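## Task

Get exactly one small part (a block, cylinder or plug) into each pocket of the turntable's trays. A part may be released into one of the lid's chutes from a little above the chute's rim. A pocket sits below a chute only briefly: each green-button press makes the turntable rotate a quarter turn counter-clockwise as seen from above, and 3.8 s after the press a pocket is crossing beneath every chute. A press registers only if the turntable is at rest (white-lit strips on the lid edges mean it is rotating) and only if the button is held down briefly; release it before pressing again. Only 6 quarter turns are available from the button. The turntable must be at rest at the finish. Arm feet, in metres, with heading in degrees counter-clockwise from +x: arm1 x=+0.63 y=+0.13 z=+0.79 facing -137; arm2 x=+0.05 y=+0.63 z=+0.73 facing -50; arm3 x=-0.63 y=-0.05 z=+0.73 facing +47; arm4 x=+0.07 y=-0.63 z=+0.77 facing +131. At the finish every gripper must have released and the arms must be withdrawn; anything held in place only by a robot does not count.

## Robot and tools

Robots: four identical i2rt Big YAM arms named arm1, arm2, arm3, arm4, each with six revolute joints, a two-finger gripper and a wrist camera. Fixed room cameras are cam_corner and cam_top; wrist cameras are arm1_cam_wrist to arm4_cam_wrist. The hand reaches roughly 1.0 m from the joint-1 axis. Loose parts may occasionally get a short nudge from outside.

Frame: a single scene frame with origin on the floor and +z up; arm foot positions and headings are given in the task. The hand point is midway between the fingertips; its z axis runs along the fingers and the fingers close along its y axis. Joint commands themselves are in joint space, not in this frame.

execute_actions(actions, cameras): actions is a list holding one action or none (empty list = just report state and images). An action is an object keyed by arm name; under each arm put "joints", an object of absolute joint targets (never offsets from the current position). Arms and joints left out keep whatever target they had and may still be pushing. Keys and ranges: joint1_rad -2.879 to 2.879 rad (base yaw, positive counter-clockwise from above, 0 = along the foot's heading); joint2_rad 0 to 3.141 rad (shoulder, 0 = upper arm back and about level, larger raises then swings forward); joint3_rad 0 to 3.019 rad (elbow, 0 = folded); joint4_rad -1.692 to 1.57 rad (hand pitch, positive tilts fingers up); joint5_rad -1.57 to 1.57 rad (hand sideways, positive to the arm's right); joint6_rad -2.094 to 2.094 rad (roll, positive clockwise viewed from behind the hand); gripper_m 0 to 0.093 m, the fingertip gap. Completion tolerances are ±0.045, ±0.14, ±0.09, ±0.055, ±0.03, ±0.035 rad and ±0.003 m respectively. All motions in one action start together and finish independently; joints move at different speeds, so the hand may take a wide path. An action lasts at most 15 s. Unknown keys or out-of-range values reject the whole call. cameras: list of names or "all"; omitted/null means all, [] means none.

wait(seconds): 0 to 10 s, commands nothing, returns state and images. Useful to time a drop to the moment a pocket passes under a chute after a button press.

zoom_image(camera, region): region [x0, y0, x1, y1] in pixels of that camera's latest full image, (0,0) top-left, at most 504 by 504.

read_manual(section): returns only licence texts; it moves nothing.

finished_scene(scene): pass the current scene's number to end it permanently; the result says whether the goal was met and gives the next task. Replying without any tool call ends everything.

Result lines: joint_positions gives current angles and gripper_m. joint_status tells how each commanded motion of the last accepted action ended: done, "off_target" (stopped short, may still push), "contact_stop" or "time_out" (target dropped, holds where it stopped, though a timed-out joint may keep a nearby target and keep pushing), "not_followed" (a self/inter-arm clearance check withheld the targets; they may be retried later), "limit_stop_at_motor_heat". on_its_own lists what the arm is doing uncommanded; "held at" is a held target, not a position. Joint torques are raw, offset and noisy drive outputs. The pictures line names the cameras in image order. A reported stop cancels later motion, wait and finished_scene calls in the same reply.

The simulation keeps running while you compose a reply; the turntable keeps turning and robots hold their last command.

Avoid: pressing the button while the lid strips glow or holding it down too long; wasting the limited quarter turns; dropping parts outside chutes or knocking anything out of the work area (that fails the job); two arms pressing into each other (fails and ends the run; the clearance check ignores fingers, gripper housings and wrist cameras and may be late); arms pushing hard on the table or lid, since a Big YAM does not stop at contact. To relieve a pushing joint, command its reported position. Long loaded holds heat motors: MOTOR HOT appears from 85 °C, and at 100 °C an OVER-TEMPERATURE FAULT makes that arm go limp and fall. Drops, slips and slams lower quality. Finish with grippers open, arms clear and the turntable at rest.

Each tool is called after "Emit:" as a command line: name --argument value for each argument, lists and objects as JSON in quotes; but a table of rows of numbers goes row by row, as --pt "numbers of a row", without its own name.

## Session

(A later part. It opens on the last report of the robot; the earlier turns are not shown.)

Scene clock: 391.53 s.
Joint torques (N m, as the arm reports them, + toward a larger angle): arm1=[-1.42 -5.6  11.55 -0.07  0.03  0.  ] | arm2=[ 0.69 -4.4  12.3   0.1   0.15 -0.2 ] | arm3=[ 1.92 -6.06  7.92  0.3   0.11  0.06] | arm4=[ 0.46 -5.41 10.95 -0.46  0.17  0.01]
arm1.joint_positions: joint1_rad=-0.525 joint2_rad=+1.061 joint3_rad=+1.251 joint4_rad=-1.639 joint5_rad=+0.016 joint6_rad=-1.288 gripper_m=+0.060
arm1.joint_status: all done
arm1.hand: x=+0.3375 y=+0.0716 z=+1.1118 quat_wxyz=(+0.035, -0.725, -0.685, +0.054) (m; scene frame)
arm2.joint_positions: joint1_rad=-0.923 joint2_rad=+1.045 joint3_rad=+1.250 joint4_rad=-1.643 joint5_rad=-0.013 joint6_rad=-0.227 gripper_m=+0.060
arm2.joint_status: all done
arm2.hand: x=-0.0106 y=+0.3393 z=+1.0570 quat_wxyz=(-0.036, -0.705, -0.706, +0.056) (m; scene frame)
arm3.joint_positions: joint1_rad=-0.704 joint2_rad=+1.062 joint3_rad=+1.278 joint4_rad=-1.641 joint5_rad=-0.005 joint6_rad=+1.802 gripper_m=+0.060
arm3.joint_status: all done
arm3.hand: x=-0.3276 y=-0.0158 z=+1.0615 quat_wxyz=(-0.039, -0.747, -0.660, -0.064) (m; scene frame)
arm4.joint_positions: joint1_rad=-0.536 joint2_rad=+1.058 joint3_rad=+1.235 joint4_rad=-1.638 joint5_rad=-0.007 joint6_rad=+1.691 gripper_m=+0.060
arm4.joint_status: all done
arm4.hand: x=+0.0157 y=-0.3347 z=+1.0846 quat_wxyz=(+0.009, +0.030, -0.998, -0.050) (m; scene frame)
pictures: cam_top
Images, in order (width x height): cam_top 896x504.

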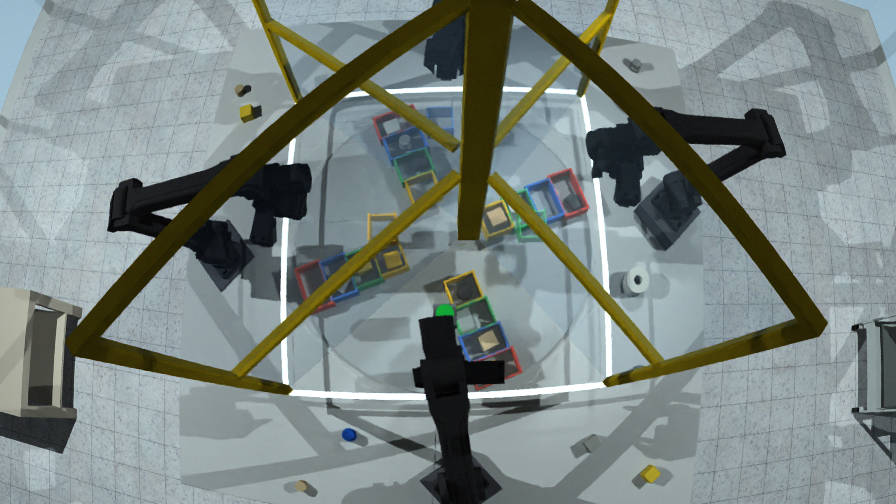

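Emit:
execute_actions --actions '[{"arm1":{"joints":{"joint1_rad":0.616,"joint6_rad":0,"gripper_m":0.085}},"arm2":{"joints":{"joint1_rad":-1.942,"joint6_rad":1.15,"gripper_m":0.075}},"arm3":{"joints":{"joint1_rad":0.76,"joint6_rad":-0.25,"gripper_m":0.093}},"arm4":{"joints":{"joint1_rad":-2.298,"joint6_rad":0.46,"gripper_m":0.093}}}]' --cameras '[]'

Emit:
execute_actions --actions '[{"arm1":{"joints":{"joint2_rad":1.68,"joint3_rad":1.145,"joint4_rad":-0.997}},"arm2":{"joints":{"joint2_rad":1.525,"joint3_rad":1.125,"joint4_rad":-1.133}},"arm3":{"joints":{"joint2_rad":1.57,"joint3_rad":1.196,"joint4_rad":-1.164}},"arm4":{"joints":{"joint2_rad":1.845,"joint3_rad":1.46,"joint4_rad":-1.129}}}]'

Scene clock: 417.17 s.
Joint torques (N m, as the arm reports them, + toward a larger angle): arm1=[-0.17 -5.33 11.67  0.02  0.13  0.23] | arm2=[ 0.41 -4.68 12.18  0.09  0.25  0.12] | arm3=[ 1.84 -5.53  8.07  0.46 -0.03 -0.02] | arm4=[ 0.29 -5.98 10.97 -0.36  0.09 -0.18]
arm1.joint_positions: joint1_rad=+0.608 joint2_rad=+1.061 joint3_rad=+1.251 joint4_rad=-1.639 joint5_rad=+0.016 joint6_rad=-0.013 gripper_m=+0.085
arm1.joint_status: all done
arm1.hand: x=+0.5657 y=-0.1574 z=+1.1133 quat_wxyz=(-0.035, -0.772, -0.633, +0.058) (m; scene frame)
arm2.joint_positions: joint1_rad=-1.939 joint2_rad=+1.050 joint3_rad=+1.250 joint4_rad=-1.643 joint5_rad=-0.013 joint6_rad=+1.136 gripper_m=+0.075
arm2.joint_status: all done
arm2.hand: x=-0.2271 y=+0.5316 z=+1.0584 quat_wxyz=(-0.048, -0.917, +0.392, +0.049) (m; scene frame)
arm3.joint_positions: joint1_rad=+0.754 joint2_rad=+1.064 joint3_rad=+1.278 joint4_rad=-1.641 joint5_rad=-0.004 joint6_rad=-0.241 gripper_m=+0.093
arm3.joint_status: all done
arm3.hand: x=-0.6301 y=+0.2566 z=+1.0613 quat_wxyz=(-0.059, +0.784, -0.617, -0.046) (m; scene frame)
arm4.joint_positions: joint1_rad=-2.297 joint2_rad=+1.066 joint3_rad=+1.235 joint4_rad=-1.638 joint5_rad=-0.007 joint6_rad=+0.470 gripper_m=+0.093
arm4.joint_status: all done
arm4.hand: x=+0.3693 y=-0.6306 z=+1.0864 quat_wxyz=(-0.052, -0.238, -0.970, -0.013) (m; scene frame)
pictures: none
No camera images: the call's "cameras" was empty. Leave "cameras" out to get every camera's image.

Scene clock: 418.70 s.
Joint torques (N m, as the arm reports them, + toward a larger angle): arm1=[ -0.17 -16.52   9.06   0.94   0.13   0.23] | arm2=[  0.39 -12.1    9.03   0.6    0.26   0.14] | arm3=[  1.87 -14.88   7.69   1.19  -0.05  -0.1 ] | arm4=[  0.62 -18.15   8.49   0.62   0.11  -0.16]
arm1.joint_positions: joint1_rad=+0.608 joint2_rad=+1.691 joint3_rad=+1.132 joint4_rad=-1.012 joint5_rad=+0.016 joint6_rad=-0.013 gripper_m=+0.085
arm1.joint_status: all done
arm1.hand: x=+0.5316 y=-0.3144 z=+0.8429 quat_wxyz=(+0.004, -0.773, -0.634, +0.011) (m; scene frame)
arm2.joint_positions: joint1_rad=-1.939 joint2_rad=+1.535 joint3_rad=+1.123 joint4_rad=-1.142 joint5_rad=-0.013 joint6_rad=+1.137 gripper_m=+0.075
arm2.joint_status: all done
arm2.hand: x=-0.3543 y=+0.4897 z=+0.8473 quat_wxyz=(-0.011, -0.919, +0.394, +0.007) (m; scene frame)
arm3.joint_positions: joint1_rad=+0.754 joint2_rad=+1.582 joint3_rad=+1.188 joint4_rad=-1.178 joint5_rad=-0.004 joint6_rad=-0.241 gripper_m=+0.093
arm3.joint_status: all done
arm3.hand: x=-0.6287 y=+0.3982 z=+0.8455 quat_wxyz=(-0.001, +0.786, -0.619, -0.001) (m; scene frame)
arm4.joint_positions: joint1_rad=-2.297 joint2_rad=+1.869 joint3_rad=+1.436 joint4_rad=-1.142 joint5_rad=-0.007 joint6_rad=+0.470 gripper_m=+0.093
arm4.joint_status: all done
arm4.hand: x=+0.6148 y=-0.6348 z=+0.8400 quat_wxyz=(-0.001, -0.238, -0.971, -0.001) (m; scene frame)
pictures: arm1_cam_wrist, arm2_cam_wrist, arm3_cam_wrist, arm4_cam_wrist, cam_corner, cam_top
camera_calibration (this result's frames):
arm1_cam_wrist: T_world_to_cam=[[-0.977723, 0.20684, 0.0357067, 0.549801], [0.188336, 0.789392, 0.584285, -0.342302], [0.0926669, 0.577994, -0.810763, 0.937787], [0, 0, 0, 1]] pos_world=[0.515119, -0.385546, 0.940693]
arm2_cam_wrist: T_world_to_cam=[[0.73231, 0.680058, -0.0352573, -0.0396987], [0.568495, -0.582032, 0.581423, -0.00244175], [0.37488, -0.445826, -0.812837, 1.16369], [0, 0, 0, 1]] pos_world=[-0.405786, 0.54438, 0.945913]
arm3_cam_wrist: T_world_to_cam=[[0.971313, 0.23744, 0.0131954, 0.505426], [0.185283, -0.790399, 0.583901, -0.0556508], [0.149071, -0.564705, -0.811718, 1.13238], [0, 0, 0, 1]] pos_world=[-0.64942, 0.475466, 0.944997]
arm4_cam_wrist: T_world_to_cam=[[-0.47333, -0.880826, 0.0101883, -0.281296], [-0.708602, 0.387601, 0.589617, 0.191029], [-0.523299, 0.271864, -0.807619, 1.29574], [0, 0, 0, 1]] pos_world=[0.680279, -0.674081, 0.936698]
Images, in order (width x height): arm1_cam_wrist 616x616, arm2_cam_wrist 616x616, arm3_cam_wrist 616x616, arm4_cam_wrist 616x616, cam_corner 896x504, cam_top 896x504.

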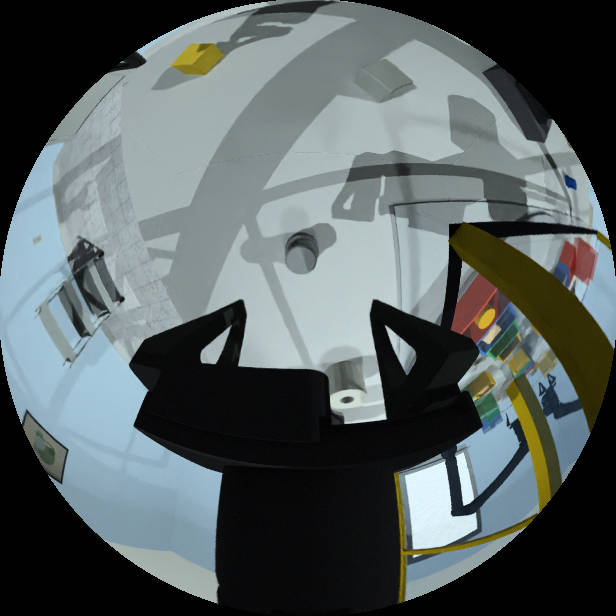

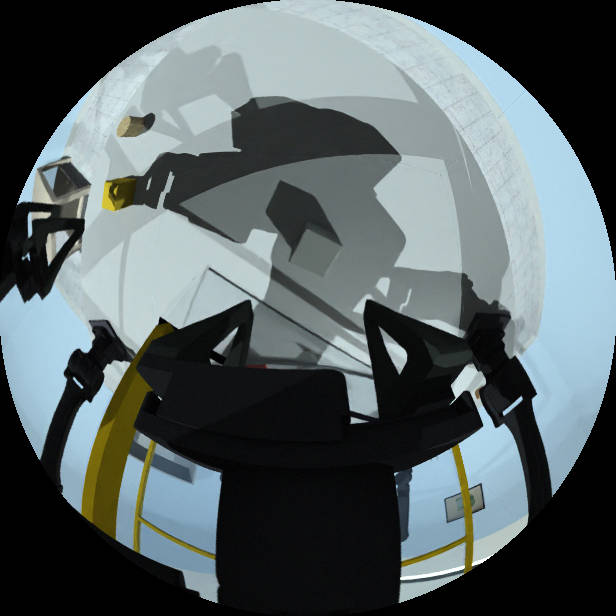

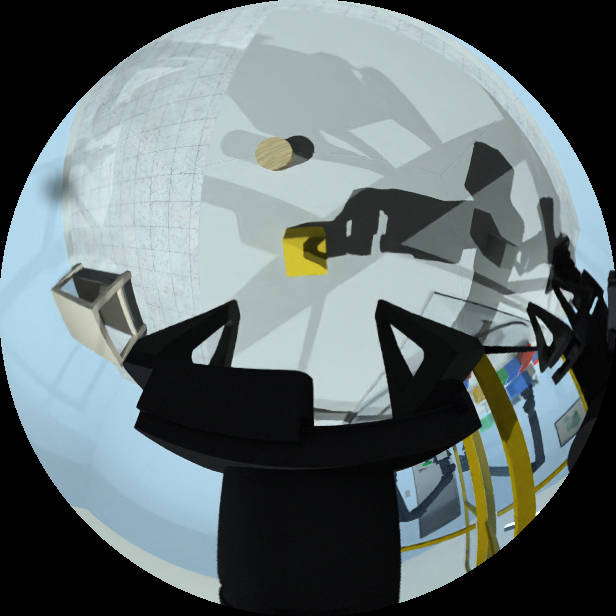

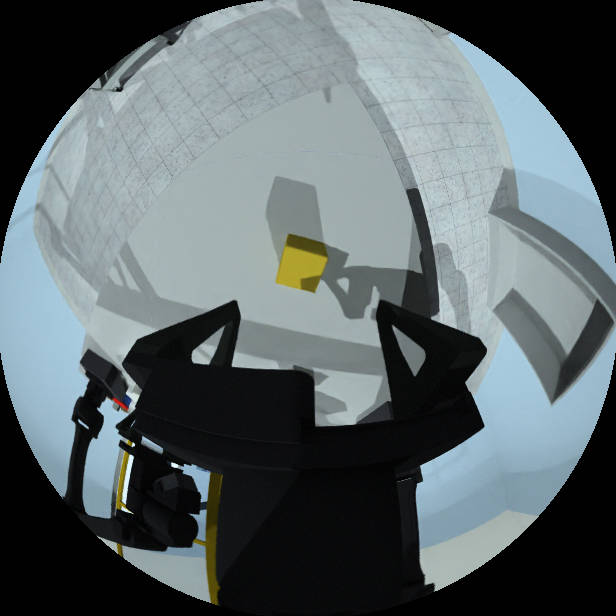

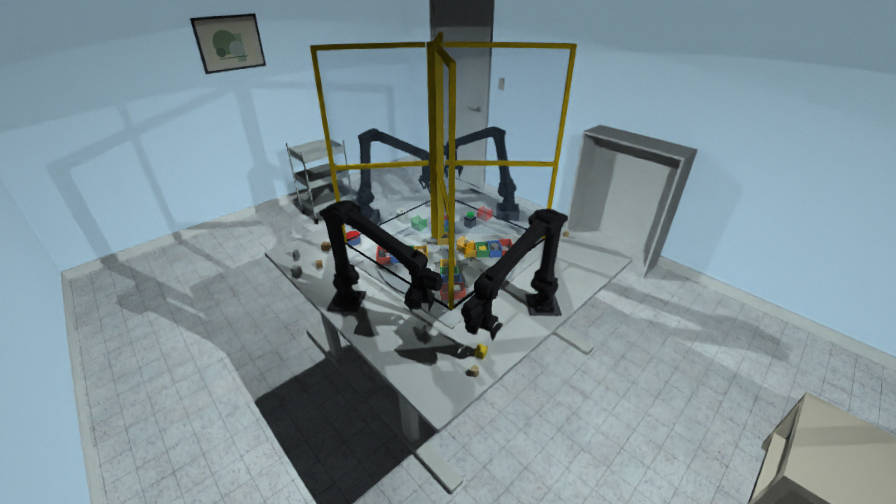

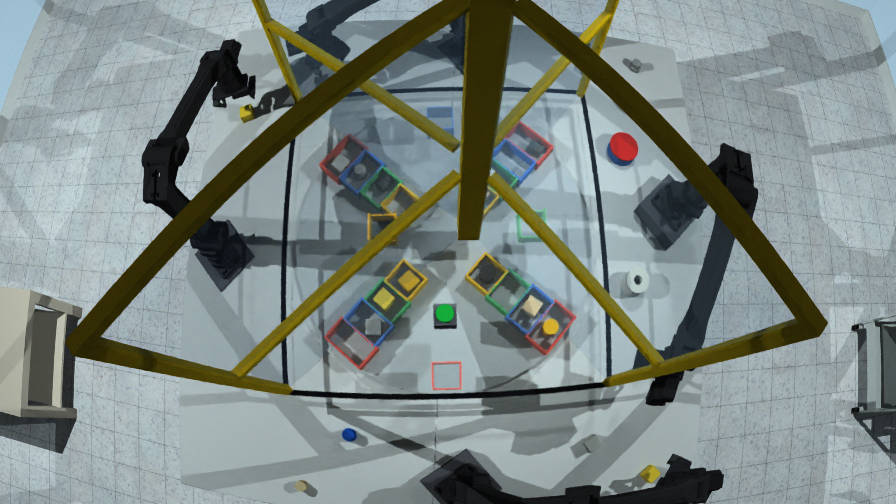

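Emit:
execute_actions --actions '[{"arm1":{"joints":{"joint1_rad":0.63,"joint2_rad":1.845,"joint3_rad":1.064,"joint4_rad":-0.762}},"arm2":{"joints":{"joint1_rad":-1.962,"joint2_rad":1.685,"joint3_rad":0.995,"joint4_rad":-0.878,"joint6_rad":1.56,"gripper_m":0.085}},"arm3":{"joints":{"joint2_rad":1.706,"joint3_rad":1.068,"joint4_rad":-0.875,"joint6_rad":-0.31}},"arm4":{"joints":{"joint1_rad":-2.277,"joint2_rad":1.978,"joint3_rad":1.35,"joint4_rad":-0.915,"joint6_rad":0.74}}}]' --cameras '[]'

Emit:
execute_actions --actions '[{"arm1":{"joints":{"gripper_m":0.015}},"arm2":{"joints":{"gripper_m":0.02}},"arm3":{"joints":{"gripper_m":0.02}},"arm4":{"joints":{"gripper_m":0.02}}}]' --cameras '["arm1_cam_wrist","arm2_cam_wrist","arm3_cam_wrist","arm4_cam_wrist"]'

Scene clock: 430.37 s.
Joint torques (N m, as the arm reports them, + toward a larger angle): arm1=[  0.12 -18.34   7.6    0.88   0.13   0.23] | arm2=[ -0.07 -13.09   7.91   0.41   0.26   0.16] | arm3=[  1.98 -15.06   7.3    1.28  -0.04  -0.08] | arm4=[  0.74 -18.38   6.57   0.68   0.24   0.03]
arm1.joint_positions: joint1_rad=+0.618 joint2_rad=+1.863 joint3_rad=+1.051 joint4_rad=-0.777 joint5_rad=+0.016 joint6_rad=-0.013 gripper_m=+0.085
arm1.joint_status: all done
arm1.hand: x=+0.5365 y=-0.3122 z=+0.7435 quat_wxyz=(+0.009, -0.770, -0.638, +0.004) (m; scene frame)
arm2.joint_positions: joint1_rad=-1.955 joint2_rad=+1.696 joint3_rad=+0.990 joint4_rad=-0.886 joint5_rad=-0.013 joint6_rad=+1.546 gripper_m=+0.085
arm2.joint_status: all done
arm2.hand: x=-0.3499 y=+0.4987 z=+0.7390 quat_wxyz=(+0.003, -0.816, +0.579, -0.006) (m; scene frame)
arm3.joint_positions: joint1_rad=+0.754 joint2_rad=+1.716 joint3_rad=+1.055 joint4_rad=-0.890 joint5_rad=-0.004 joint6_rad=-0.301 gripper_m=+0.093
arm3.joint_status: all done
arm3.hand: x=-0.6283 y=+0.4027 z=+0.7445 quat_wxyz=(-0.010, +0.804, -0.595, -0.008) (m; scene frame)
arm4.joint_positions: joint1_rad=-2.283 joint2_rad=+1.996 joint3_rad=+1.342 joint4_rad=-0.929 joint5_rad=-0.009 joint6_rad=+0.730 gripper_m=+0.093
arm4.joint_status: all done
arm4.hand: x=+0.6117 y=-0.6274 z=+0.7426 quat_wxyz=(+0.004, -0.355, -0.935, +0.000) (m; scene frame)
pictures: none
No camera images: the call's "cameras" was empty. Leave "cameras" out to get every camera's image.

Scene clock: 431.03 s.
Joint torques (N m, as the arm reports them, + toward a larger angle): arm1=[  0.18 -18.2    7.7    0.88   0.15   0.23] | arm2=[ -0.06 -12.72   7.79   0.38   0.27   0.16] | arm3=[  1.66 -15.41   7.28   1.26  -0.06  -0.08] | arm4=[  0.85 -18.42   6.69   0.75   0.21   0.  ]
arm1.joint_positions: joint1_rad=+0.618 joint2_rad=+1.863 joint3_rad=+1.051 joint4_rad=-0.777 joint5_rad=+0.016 joint6_rad=-0.013 gripper_m=+0.030
arm1.joint_status: gripper_m off_target (ended at +0.030, target +0.015)
arm1.hand: x=+0.5367 y=-0.3122 z=+0.7435 quat_wxyz=(+0.009, -0.770, -0.638, +0.003) (m; scene frame)
arm2.joint_positions: joint1_rad=-1.955 joint2_rad=+1.696 joint3_rad=+0.990 joint4_rad=-0.886 joint5_rad=-0.013 joint6_rad=+1.547 gripper_m=+0.039
arm2.joint_status: gripper_m off_target (ended at +0.039, target +0.020)
arm2.hand: x=-0.3499 y=+0.4987 z=+0.7390 quat_wxyz=(+0.003, -0.815, +0.579, -0.006) (m; scene frame)
arm3.joint_positions: joint1_rad=+0.754 joint2_rad=+1.716 joint3_rad=+1.055 joint4_rad=-0.890 joint5_rad=-0.004 joint6_rad=-0.301 gripper_m=+0.039
arm3.joint_status: gripper_m off_target (ended at +0.039, target +0.020)
arm3.hand: x=-0.6283 y=+0.4027 z=+0.7445 quat_wxyz=(-0.010, +0.804, -0.595, -0.008) (m; scene frame)
arm4.joint_positions: joint1_rad=-2.283 joint2_rad=+1.996 joint3_rad=+1.342 joint4_rad=-0.929 joint5_rad=-0.008 joint6_rad=+0.730 gripper_m=+0.039
arm4.joint_status: gripper_m off_target (ended at +0.039, target +0.020)
arm4.hand: x=+0.6118 y=-0.6275 z=+0.7426 quat_wxyz=(+0.003, -0.356, -0.935, +0.000) (m; scene frame)
pictures: arm1_cam_wrist, arm2_cam_wrist, arm3_cam_wrist, arm4_cam_wrist
camera_calibration (this result's frames):
arm1_cam_wrist: T_world_to_cam=[[-0.979856, 0.19654, 0.0354267, 0.555988], [0.178235, 0.780613, 0.599062, -0.295199], [0.0900852, 0.593308, -0.799919, 0.853544], [0, 0, 0, 1]] pos_world=[0.520511, -0.385252, 0.839911]
arm2_cam_wrist: T_world_to_cam=[[0.948287, 0.317405, 0.00251268, 0.175629], [0.254662, -0.76551, 0.590882, 0.0379376], [0.189473, -0.559686, -0.806754, 1.06541], [0, 0, 0, 1]] pos_world=[-0.378075, 0.569593, 0.836669]
arm3_cam_wrist: T_world_to_cam=[[0.955218, 0.295237, 0.0198336, 0.466987], [0.232425, -0.790099, 0.567206, 0.0487164], [0.18313, -0.537196, -0.823337, 1.07184], [0, 0, 0, 1]] pos_world=[-0.653685, 0.476409, 0.845595]
arm4_cam_wrist: T_world_to_cam=[[-0.673847, -0.738736, 0.0140868, -0.0663211], [-0.587966, 0.547671, 0.595275, 0.265904], [-0.447466, 0.392842, -0.803398, 1.23996], [0, 0, 0, 1]] pos_world=[0.666495, -0.681732, 0.838834]
Images, in order (width x height): arm1_cam_wrist 616x616, arm2_cam_wrist 616x616, arm3_cam_wrist 616x616, arm4_cam_wrist 616x616.

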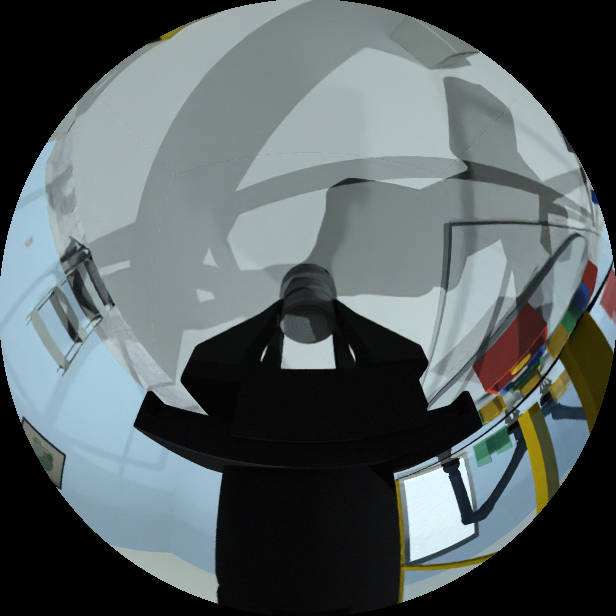

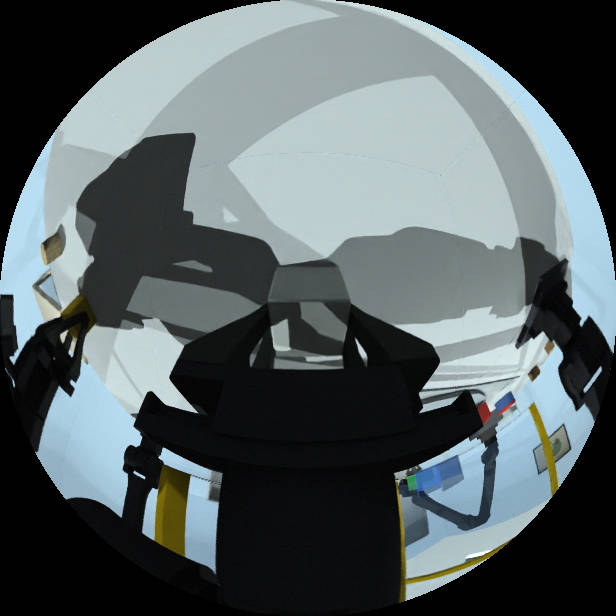

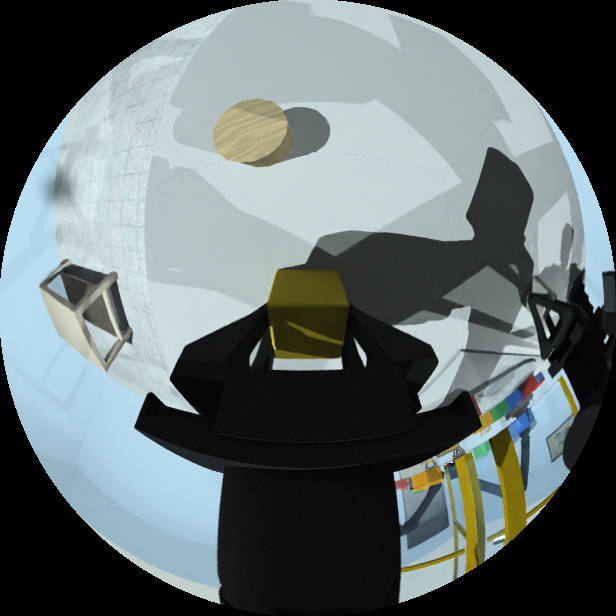

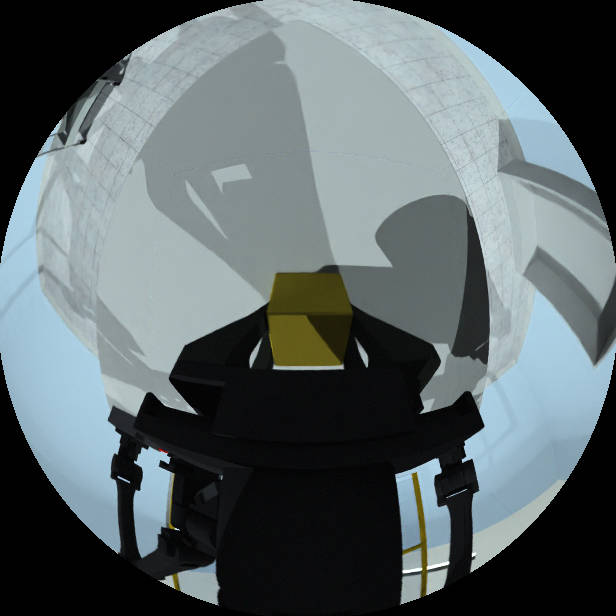

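Emit:
execute_actions --actions '[{"arm1":{"joints":{"joint2_rad":1.063,"joint3_rad":1.28,"joint4_rad":-1.65}},"arm2":{"joints":{"joint2_rad":1.063,"joint3_rad":1.28,"joint4_rad":-1.65}},"arm3":{"joints":{"joint2_rad":1.063,"joint3_rad":1.4,"joint4_rad":-1.68}},"arm4":{"joints":{"joint2_rad":1.063,"joint3_rad":1.28,"joint4_rad":-1.65}}}]' --cameras '[]'

Emit:
execute_actions --actions '[{"arm1":{"joints":{"joint1_rad":-0.535,"joint6_rad":-1.3}},"arm2":{"joints":{"joint1_rad":-0.921,"joint6_rad":-0.24}},"arm3":{"joints":{"joint1_rad":-0.71,"joint3_rad":1.55,"joint6_rad":1.81}},"arm4":{"joints":{"joint1_rad":-0.587,"joint3_rad":1.38,"joint6_rad":1.7}}}]' --cameras '[]'

Emit:
execute_actions --actions '[{"arm1":{"joints":{"joint2_rad":1.535,"joint3_rad":1.232,"joint4_rad":-1.243}},"arm2":{"joints":{"joint2_rad":1.215,"joint3_rad":1.08,"joint4_rad":-1.412}},"arm3":{"joints":{"joint2_rad":1.625,"joint3_rad":1.512,"joint4_rad":-1.405}},"arm4":{"joints":{"joint2_rad":1.495,"joint3_rad":1.3,"joint4_rad":-1.3}}}]'

Scene clock: 442.87 s.
Joint torques (N m, as the arm reports them, + toward a larger angle): arm1=[ 0.14 -4.56 11.1  -0.06  0.14  0.23] | arm2=[-0.2  -5.05 11.05  0.09  0.26  0.13] | arm3=[ 1.63 -6.42  8.51  0.47 -0.05 -0.07] | arm4=[ 1.33 -5.07  8.84 -0.05  0.23 -0.01]
arm1.joint_positions: joint1_rad=+0.618 joint2_rad=+1.058 joint3_rad=+1.257 joint4_rad=-1.637 joint5_rad=+0.016 joint6_rad=-0.013 gripper_m=+0.030
arm1.joint_status: all done
arm1.hand: x=+0.5686 y=-0.1590 z=+1.1168 quat_wxyz=(-0.038, -0.768, -0.636, +0.062) (m; scene frame)
arm2.joint_positions: joint1_rad=-1.955 joint2_rad=+1.052 joint3_rad=+1.263 joint4_rad=-1.642 joint5_rad=-0.013 joint6_rad=+1.547 gripper_m=+0.039
arm2.joint_status: all done
arm2.hand: x=-0.2311 y=+0.5351 z=+1.0633 quat_wxyz=(-0.062, -0.813, +0.577, +0.042) (m; scene frame)
arm3.joint_positions: joint1_rad=+0.754 joint2_rad=+1.070 joint3_rad=+1.391 joint4_rad=-1.668 joint5_rad=-0.004 joint6_rad=-0.301 gripper_m=+0.039
arm3.joint_status: all done
arm3.hand: x=-0.6303 y=+0.2671 z=+1.1050 quat_wxyz=(-0.093, +0.799, -0.590, -0.068) (m; scene frame)
arm4.joint_positions: joint1_rad=-2.283 joint2_rad=+1.059 joint3_rad=+1.266 joint4_rad=-1.640 joint5_rad=-0.008 joint6_rad=+0.730 gripper_m=+0.039
arm4.joint_status: all done
arm4.hand: x=+0.3726 y=-0.6260 z=+1.1007 quat_wxyz=(-0.066, -0.354, -0.932, -0.027) (m; scene frame)
pictures: none
No camera images: the call's "cameras" was empty. Leave "cameras" out to get every camera's image.

Scene clock: 445.27 s.
Joint torques (N m, as the arm reports them, + toward a larger angle): arm1=[-1.32 -5.57 11.04 -0.13  0.03  0.  ] | arm2=[ 0.88 -5.   11.08  0.16  0.13 -0.19] | arm3=[ 1.01 -5.31 10.75  0.56  0.03  0.1 ] | arm4=[ 0.59 -6.56 12.19 -0.08  0.23 -0.01]
arm1.joint_positions: joint1_rad=-0.527 joint2_rad=+1.063 joint3_rad=+1.257 joint4_rad=-1.637 joint5_rad=+0.016 joint6_rad=-1.287 gripper_m=+0.030
arm1.joint_status: all done
arm1.hand: x=+0.3354 y=+0.0719 z=+1.1140 quat_wxyz=(+0.037, -0.726, -0.684, +0.057) (m; scene frame)
arm2.joint_positions: joint1_rad=-0.924 joint2_rad=+1.052 joint3_rad=+1.263 joint4_rad=-1.642 joint5_rad=-0.013 joint6_rad=-0.226 gripper_m=+0.039
arm2.joint_status: all done
arm2.hand: x=-0.0117 y=+0.3357 z=+1.0605 quat_wxyz=(-0.038, -0.705, -0.705, +0.059) (m; scene frame)
arm3.joint_positions: joint1_rad=-0.704 joint2_rad=+1.068 joint3_rad=+1.505 joint4_rad=-1.669 joint5_rad=-0.003 joint6_rad=+1.800 gripper_m=+0.039
arm3.joint_status: all done
arm3.hand: x=-0.3069 y=-0.0143 z=+1.1530 quat_wxyz=(-0.095, -0.738, -0.653, -0.141) (m; scene frame)
arm4.joint_positions: joint1_rad=-0.587 joint2_rad=+1.067 joint3_rad=+1.319 joint4_rad=-1.640 joint5_rad=-0.008 joint6_rad=+1.690 gripper_m=+0.039
arm4.joint_status: all done
arm4.hand: x=+0.0286 y=-0.3176 z=+1.1163 quat_wxyz=(+0.013, +0.005, -0.996, -0.087) (m; scene frame)
pictures: none
No camera images: the call's "cameras" was empty. Leave "cameras" out to get every camera's image.

Scene clock: 446.73 s.
Joint torques (N m, as the arm reports them, + toward a larger angle): arm1=[ -1.28 -15.72  10.41   0.73   0.03  -0.01] | arm2=[ 0.75 -9.21 10.24  0.51  0.14 -0.2 ] | arm3=[  1.16 -16.14   9.11   0.85   0.01   0.06] | arm4=[  0.59 -14.25   8.38   0.65   0.23   0.02]
arm1.joint_positions: joint1_rad=-0.527 joint2_rad=+1.557 joint3_rad=+1.211 joint4_rad=-1.256 joint5_rad=+0.016 joint6_rad=-1.288 gripper_m=+0.030
arm1.joint_status: all done
arm1.hand: x=+0.2048 y=+0.0399 z=+0.9255 quat_wxyz=(-0.003, -0.727, -0.687, -0.012) (m; scene frame)
arm2.joint_positions: joint1_rad=-0.924 joint2_rad=+1.235 joint3_rad=+1.071 joint4_rad=-1.421 joint5_rad=-0.013 joint6_rad=-0.227 gripper_m=+0.039
arm2.joint_status: all done
arm2.hand: x=-0.0206 y=+0.3032 z=+0.9330 quat_wxyz=(+0.003, -0.708, -0.707, -0.007) (m; scene frame)
arm3.joint_positions: joint1_rad=-0.704 joint2_rad=+1.634 joint3_rad=+1.495 joint4_rad=-1.414 joint5_rad=-0.003 joint6_rad=+1.801 gripper_m=+0.039
arm3.joint_status: all done
arm3.hand: x=-0.1376 y=+0.0053 z=+0.9344 quat_wxyz=(-0.003, -0.749, -0.663, -0.011) (m; scene frame)
arm4.joint_positions: joint1_rad=-0.587 joint2_rad=+1.515 joint3_rad=+1.286 joint4_rad=-1.312 joint5_rad=-0.008 joint6_rad=+1.690 gripper_m=+0.039
arm4.joint_status: all done
arm4.hand: x=+0.0123 y=-0.1849 z=+0.9470 quat_wxyz=(+0.003, +0.004, -1.000, -0.011) (m; scene frame)
pictures: arm1_cam_wrist, arm2_cam_wrist, arm3_cam_wrist, arm4_cam_wrist, cam_corner, cam_top
camera_calibration (this result's frames):
arm1_cam_wrist: T_world_to_cam=[[-0.997682, 0.0679572, -0.00351673, 0.19996], [0.0520132, 0.794892, 0.604518, -0.599756], [0.0438767, 0.602934, -0.796584, 0.826141], [0, 0, 0, 1]] pos_world=[0.194444, -0.0349564, 1.02136]
arm2_cam_wrist: T_world_to_cam=[[-0.999793, 0.0145388, -0.014228, -0.0077426], [0.00319203, 0.802887, 0.596122, -0.795792], [0.0200904, 0.595954, -0.802768, 0.692501], [0, 0, 0, 1]] pos_world=[-0.0191134, 0.226346, 1.0302]
arm3_cam_wrist: T_world_to_cam=[[-0.992949, 0.118343, -0.00688608, -0.130346], [0.0908231, 0.796804, 0.597373, -0.543141], [0.0761818, 0.592535, -0.801934, 0.884178], [0, 0, 0, 1]] pos_world=[-0.147456, -0.0757038, 1.03261]
arm4_cam_wrist: T_world_to_cam=[[-0.00385671, -0.999936, -0.0106266, -0.179325], [-0.803051, -0.0032355, 0.595901, -0.550463], [-0.595897, 0.0108319, -0.802988, 0.892855], [0, 0, 0, 1]] pos_world=[0.0893082, -0.190766, 1.04307]
Images, in order (width x height): arm1_cam_wrist 616x616, arm2_cam_wrist 616x616, arm3_cam_wrist 616x616, arm4_cam_wrist 616x616, cam_corner 896x504, cam_top 896x504.

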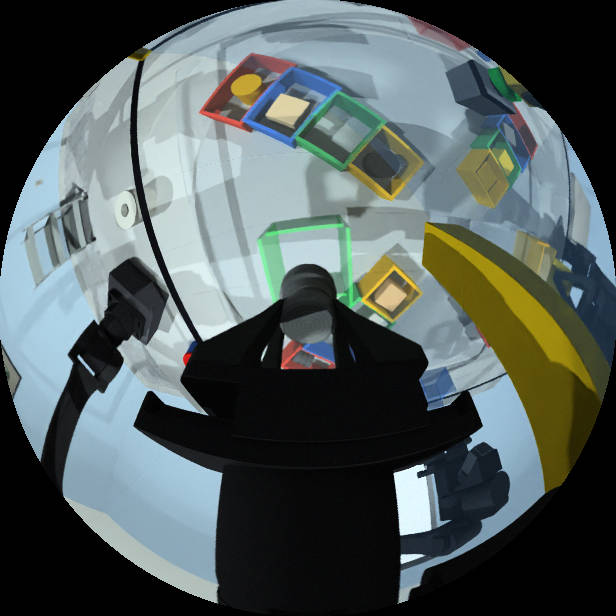

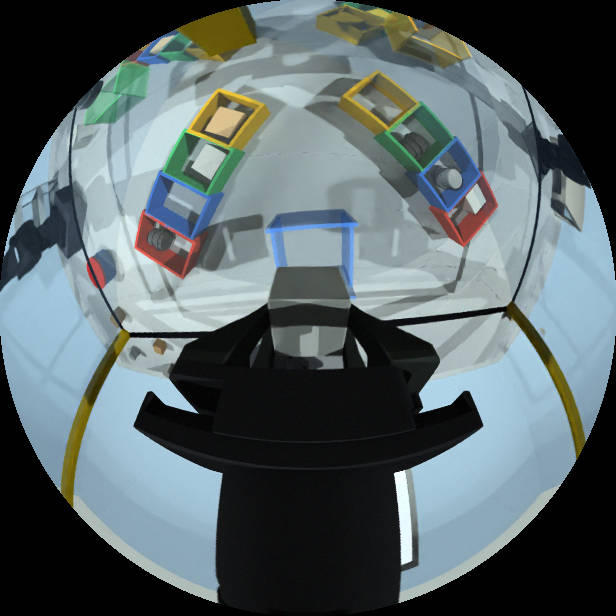

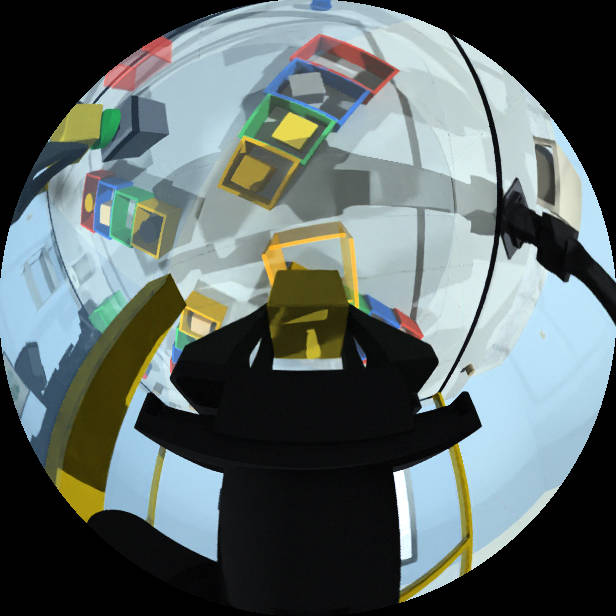

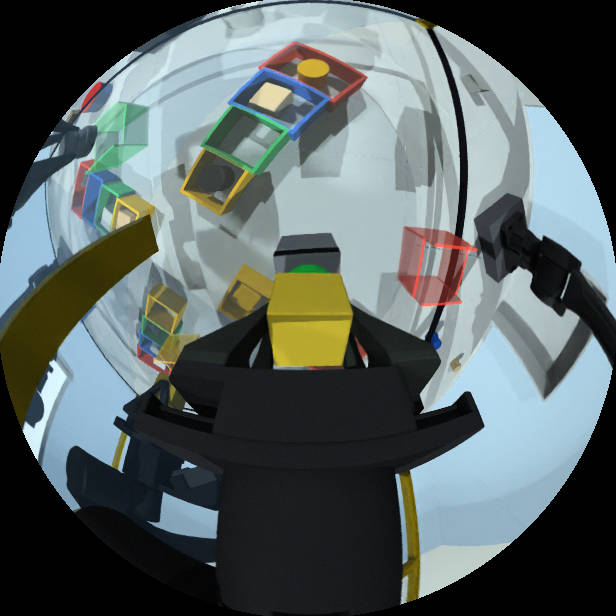

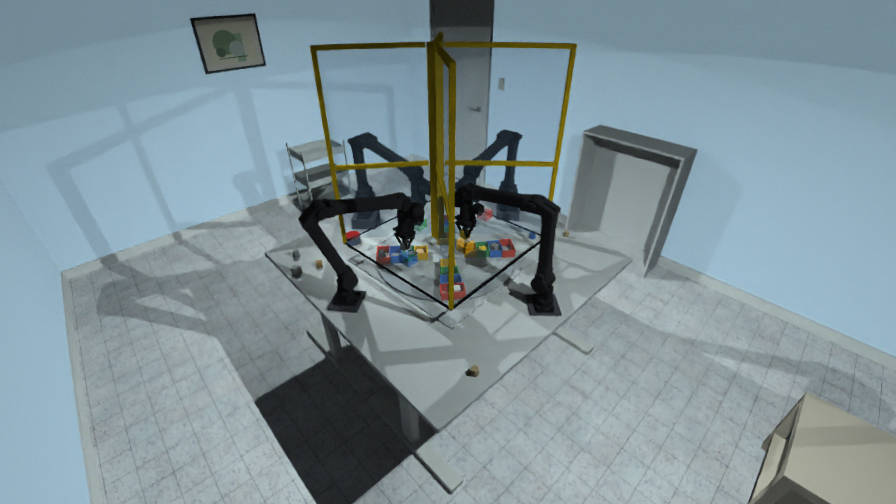

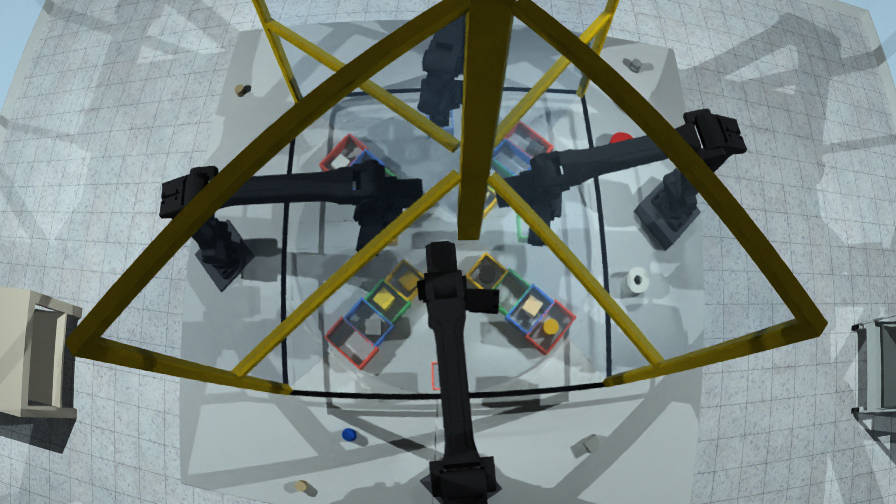

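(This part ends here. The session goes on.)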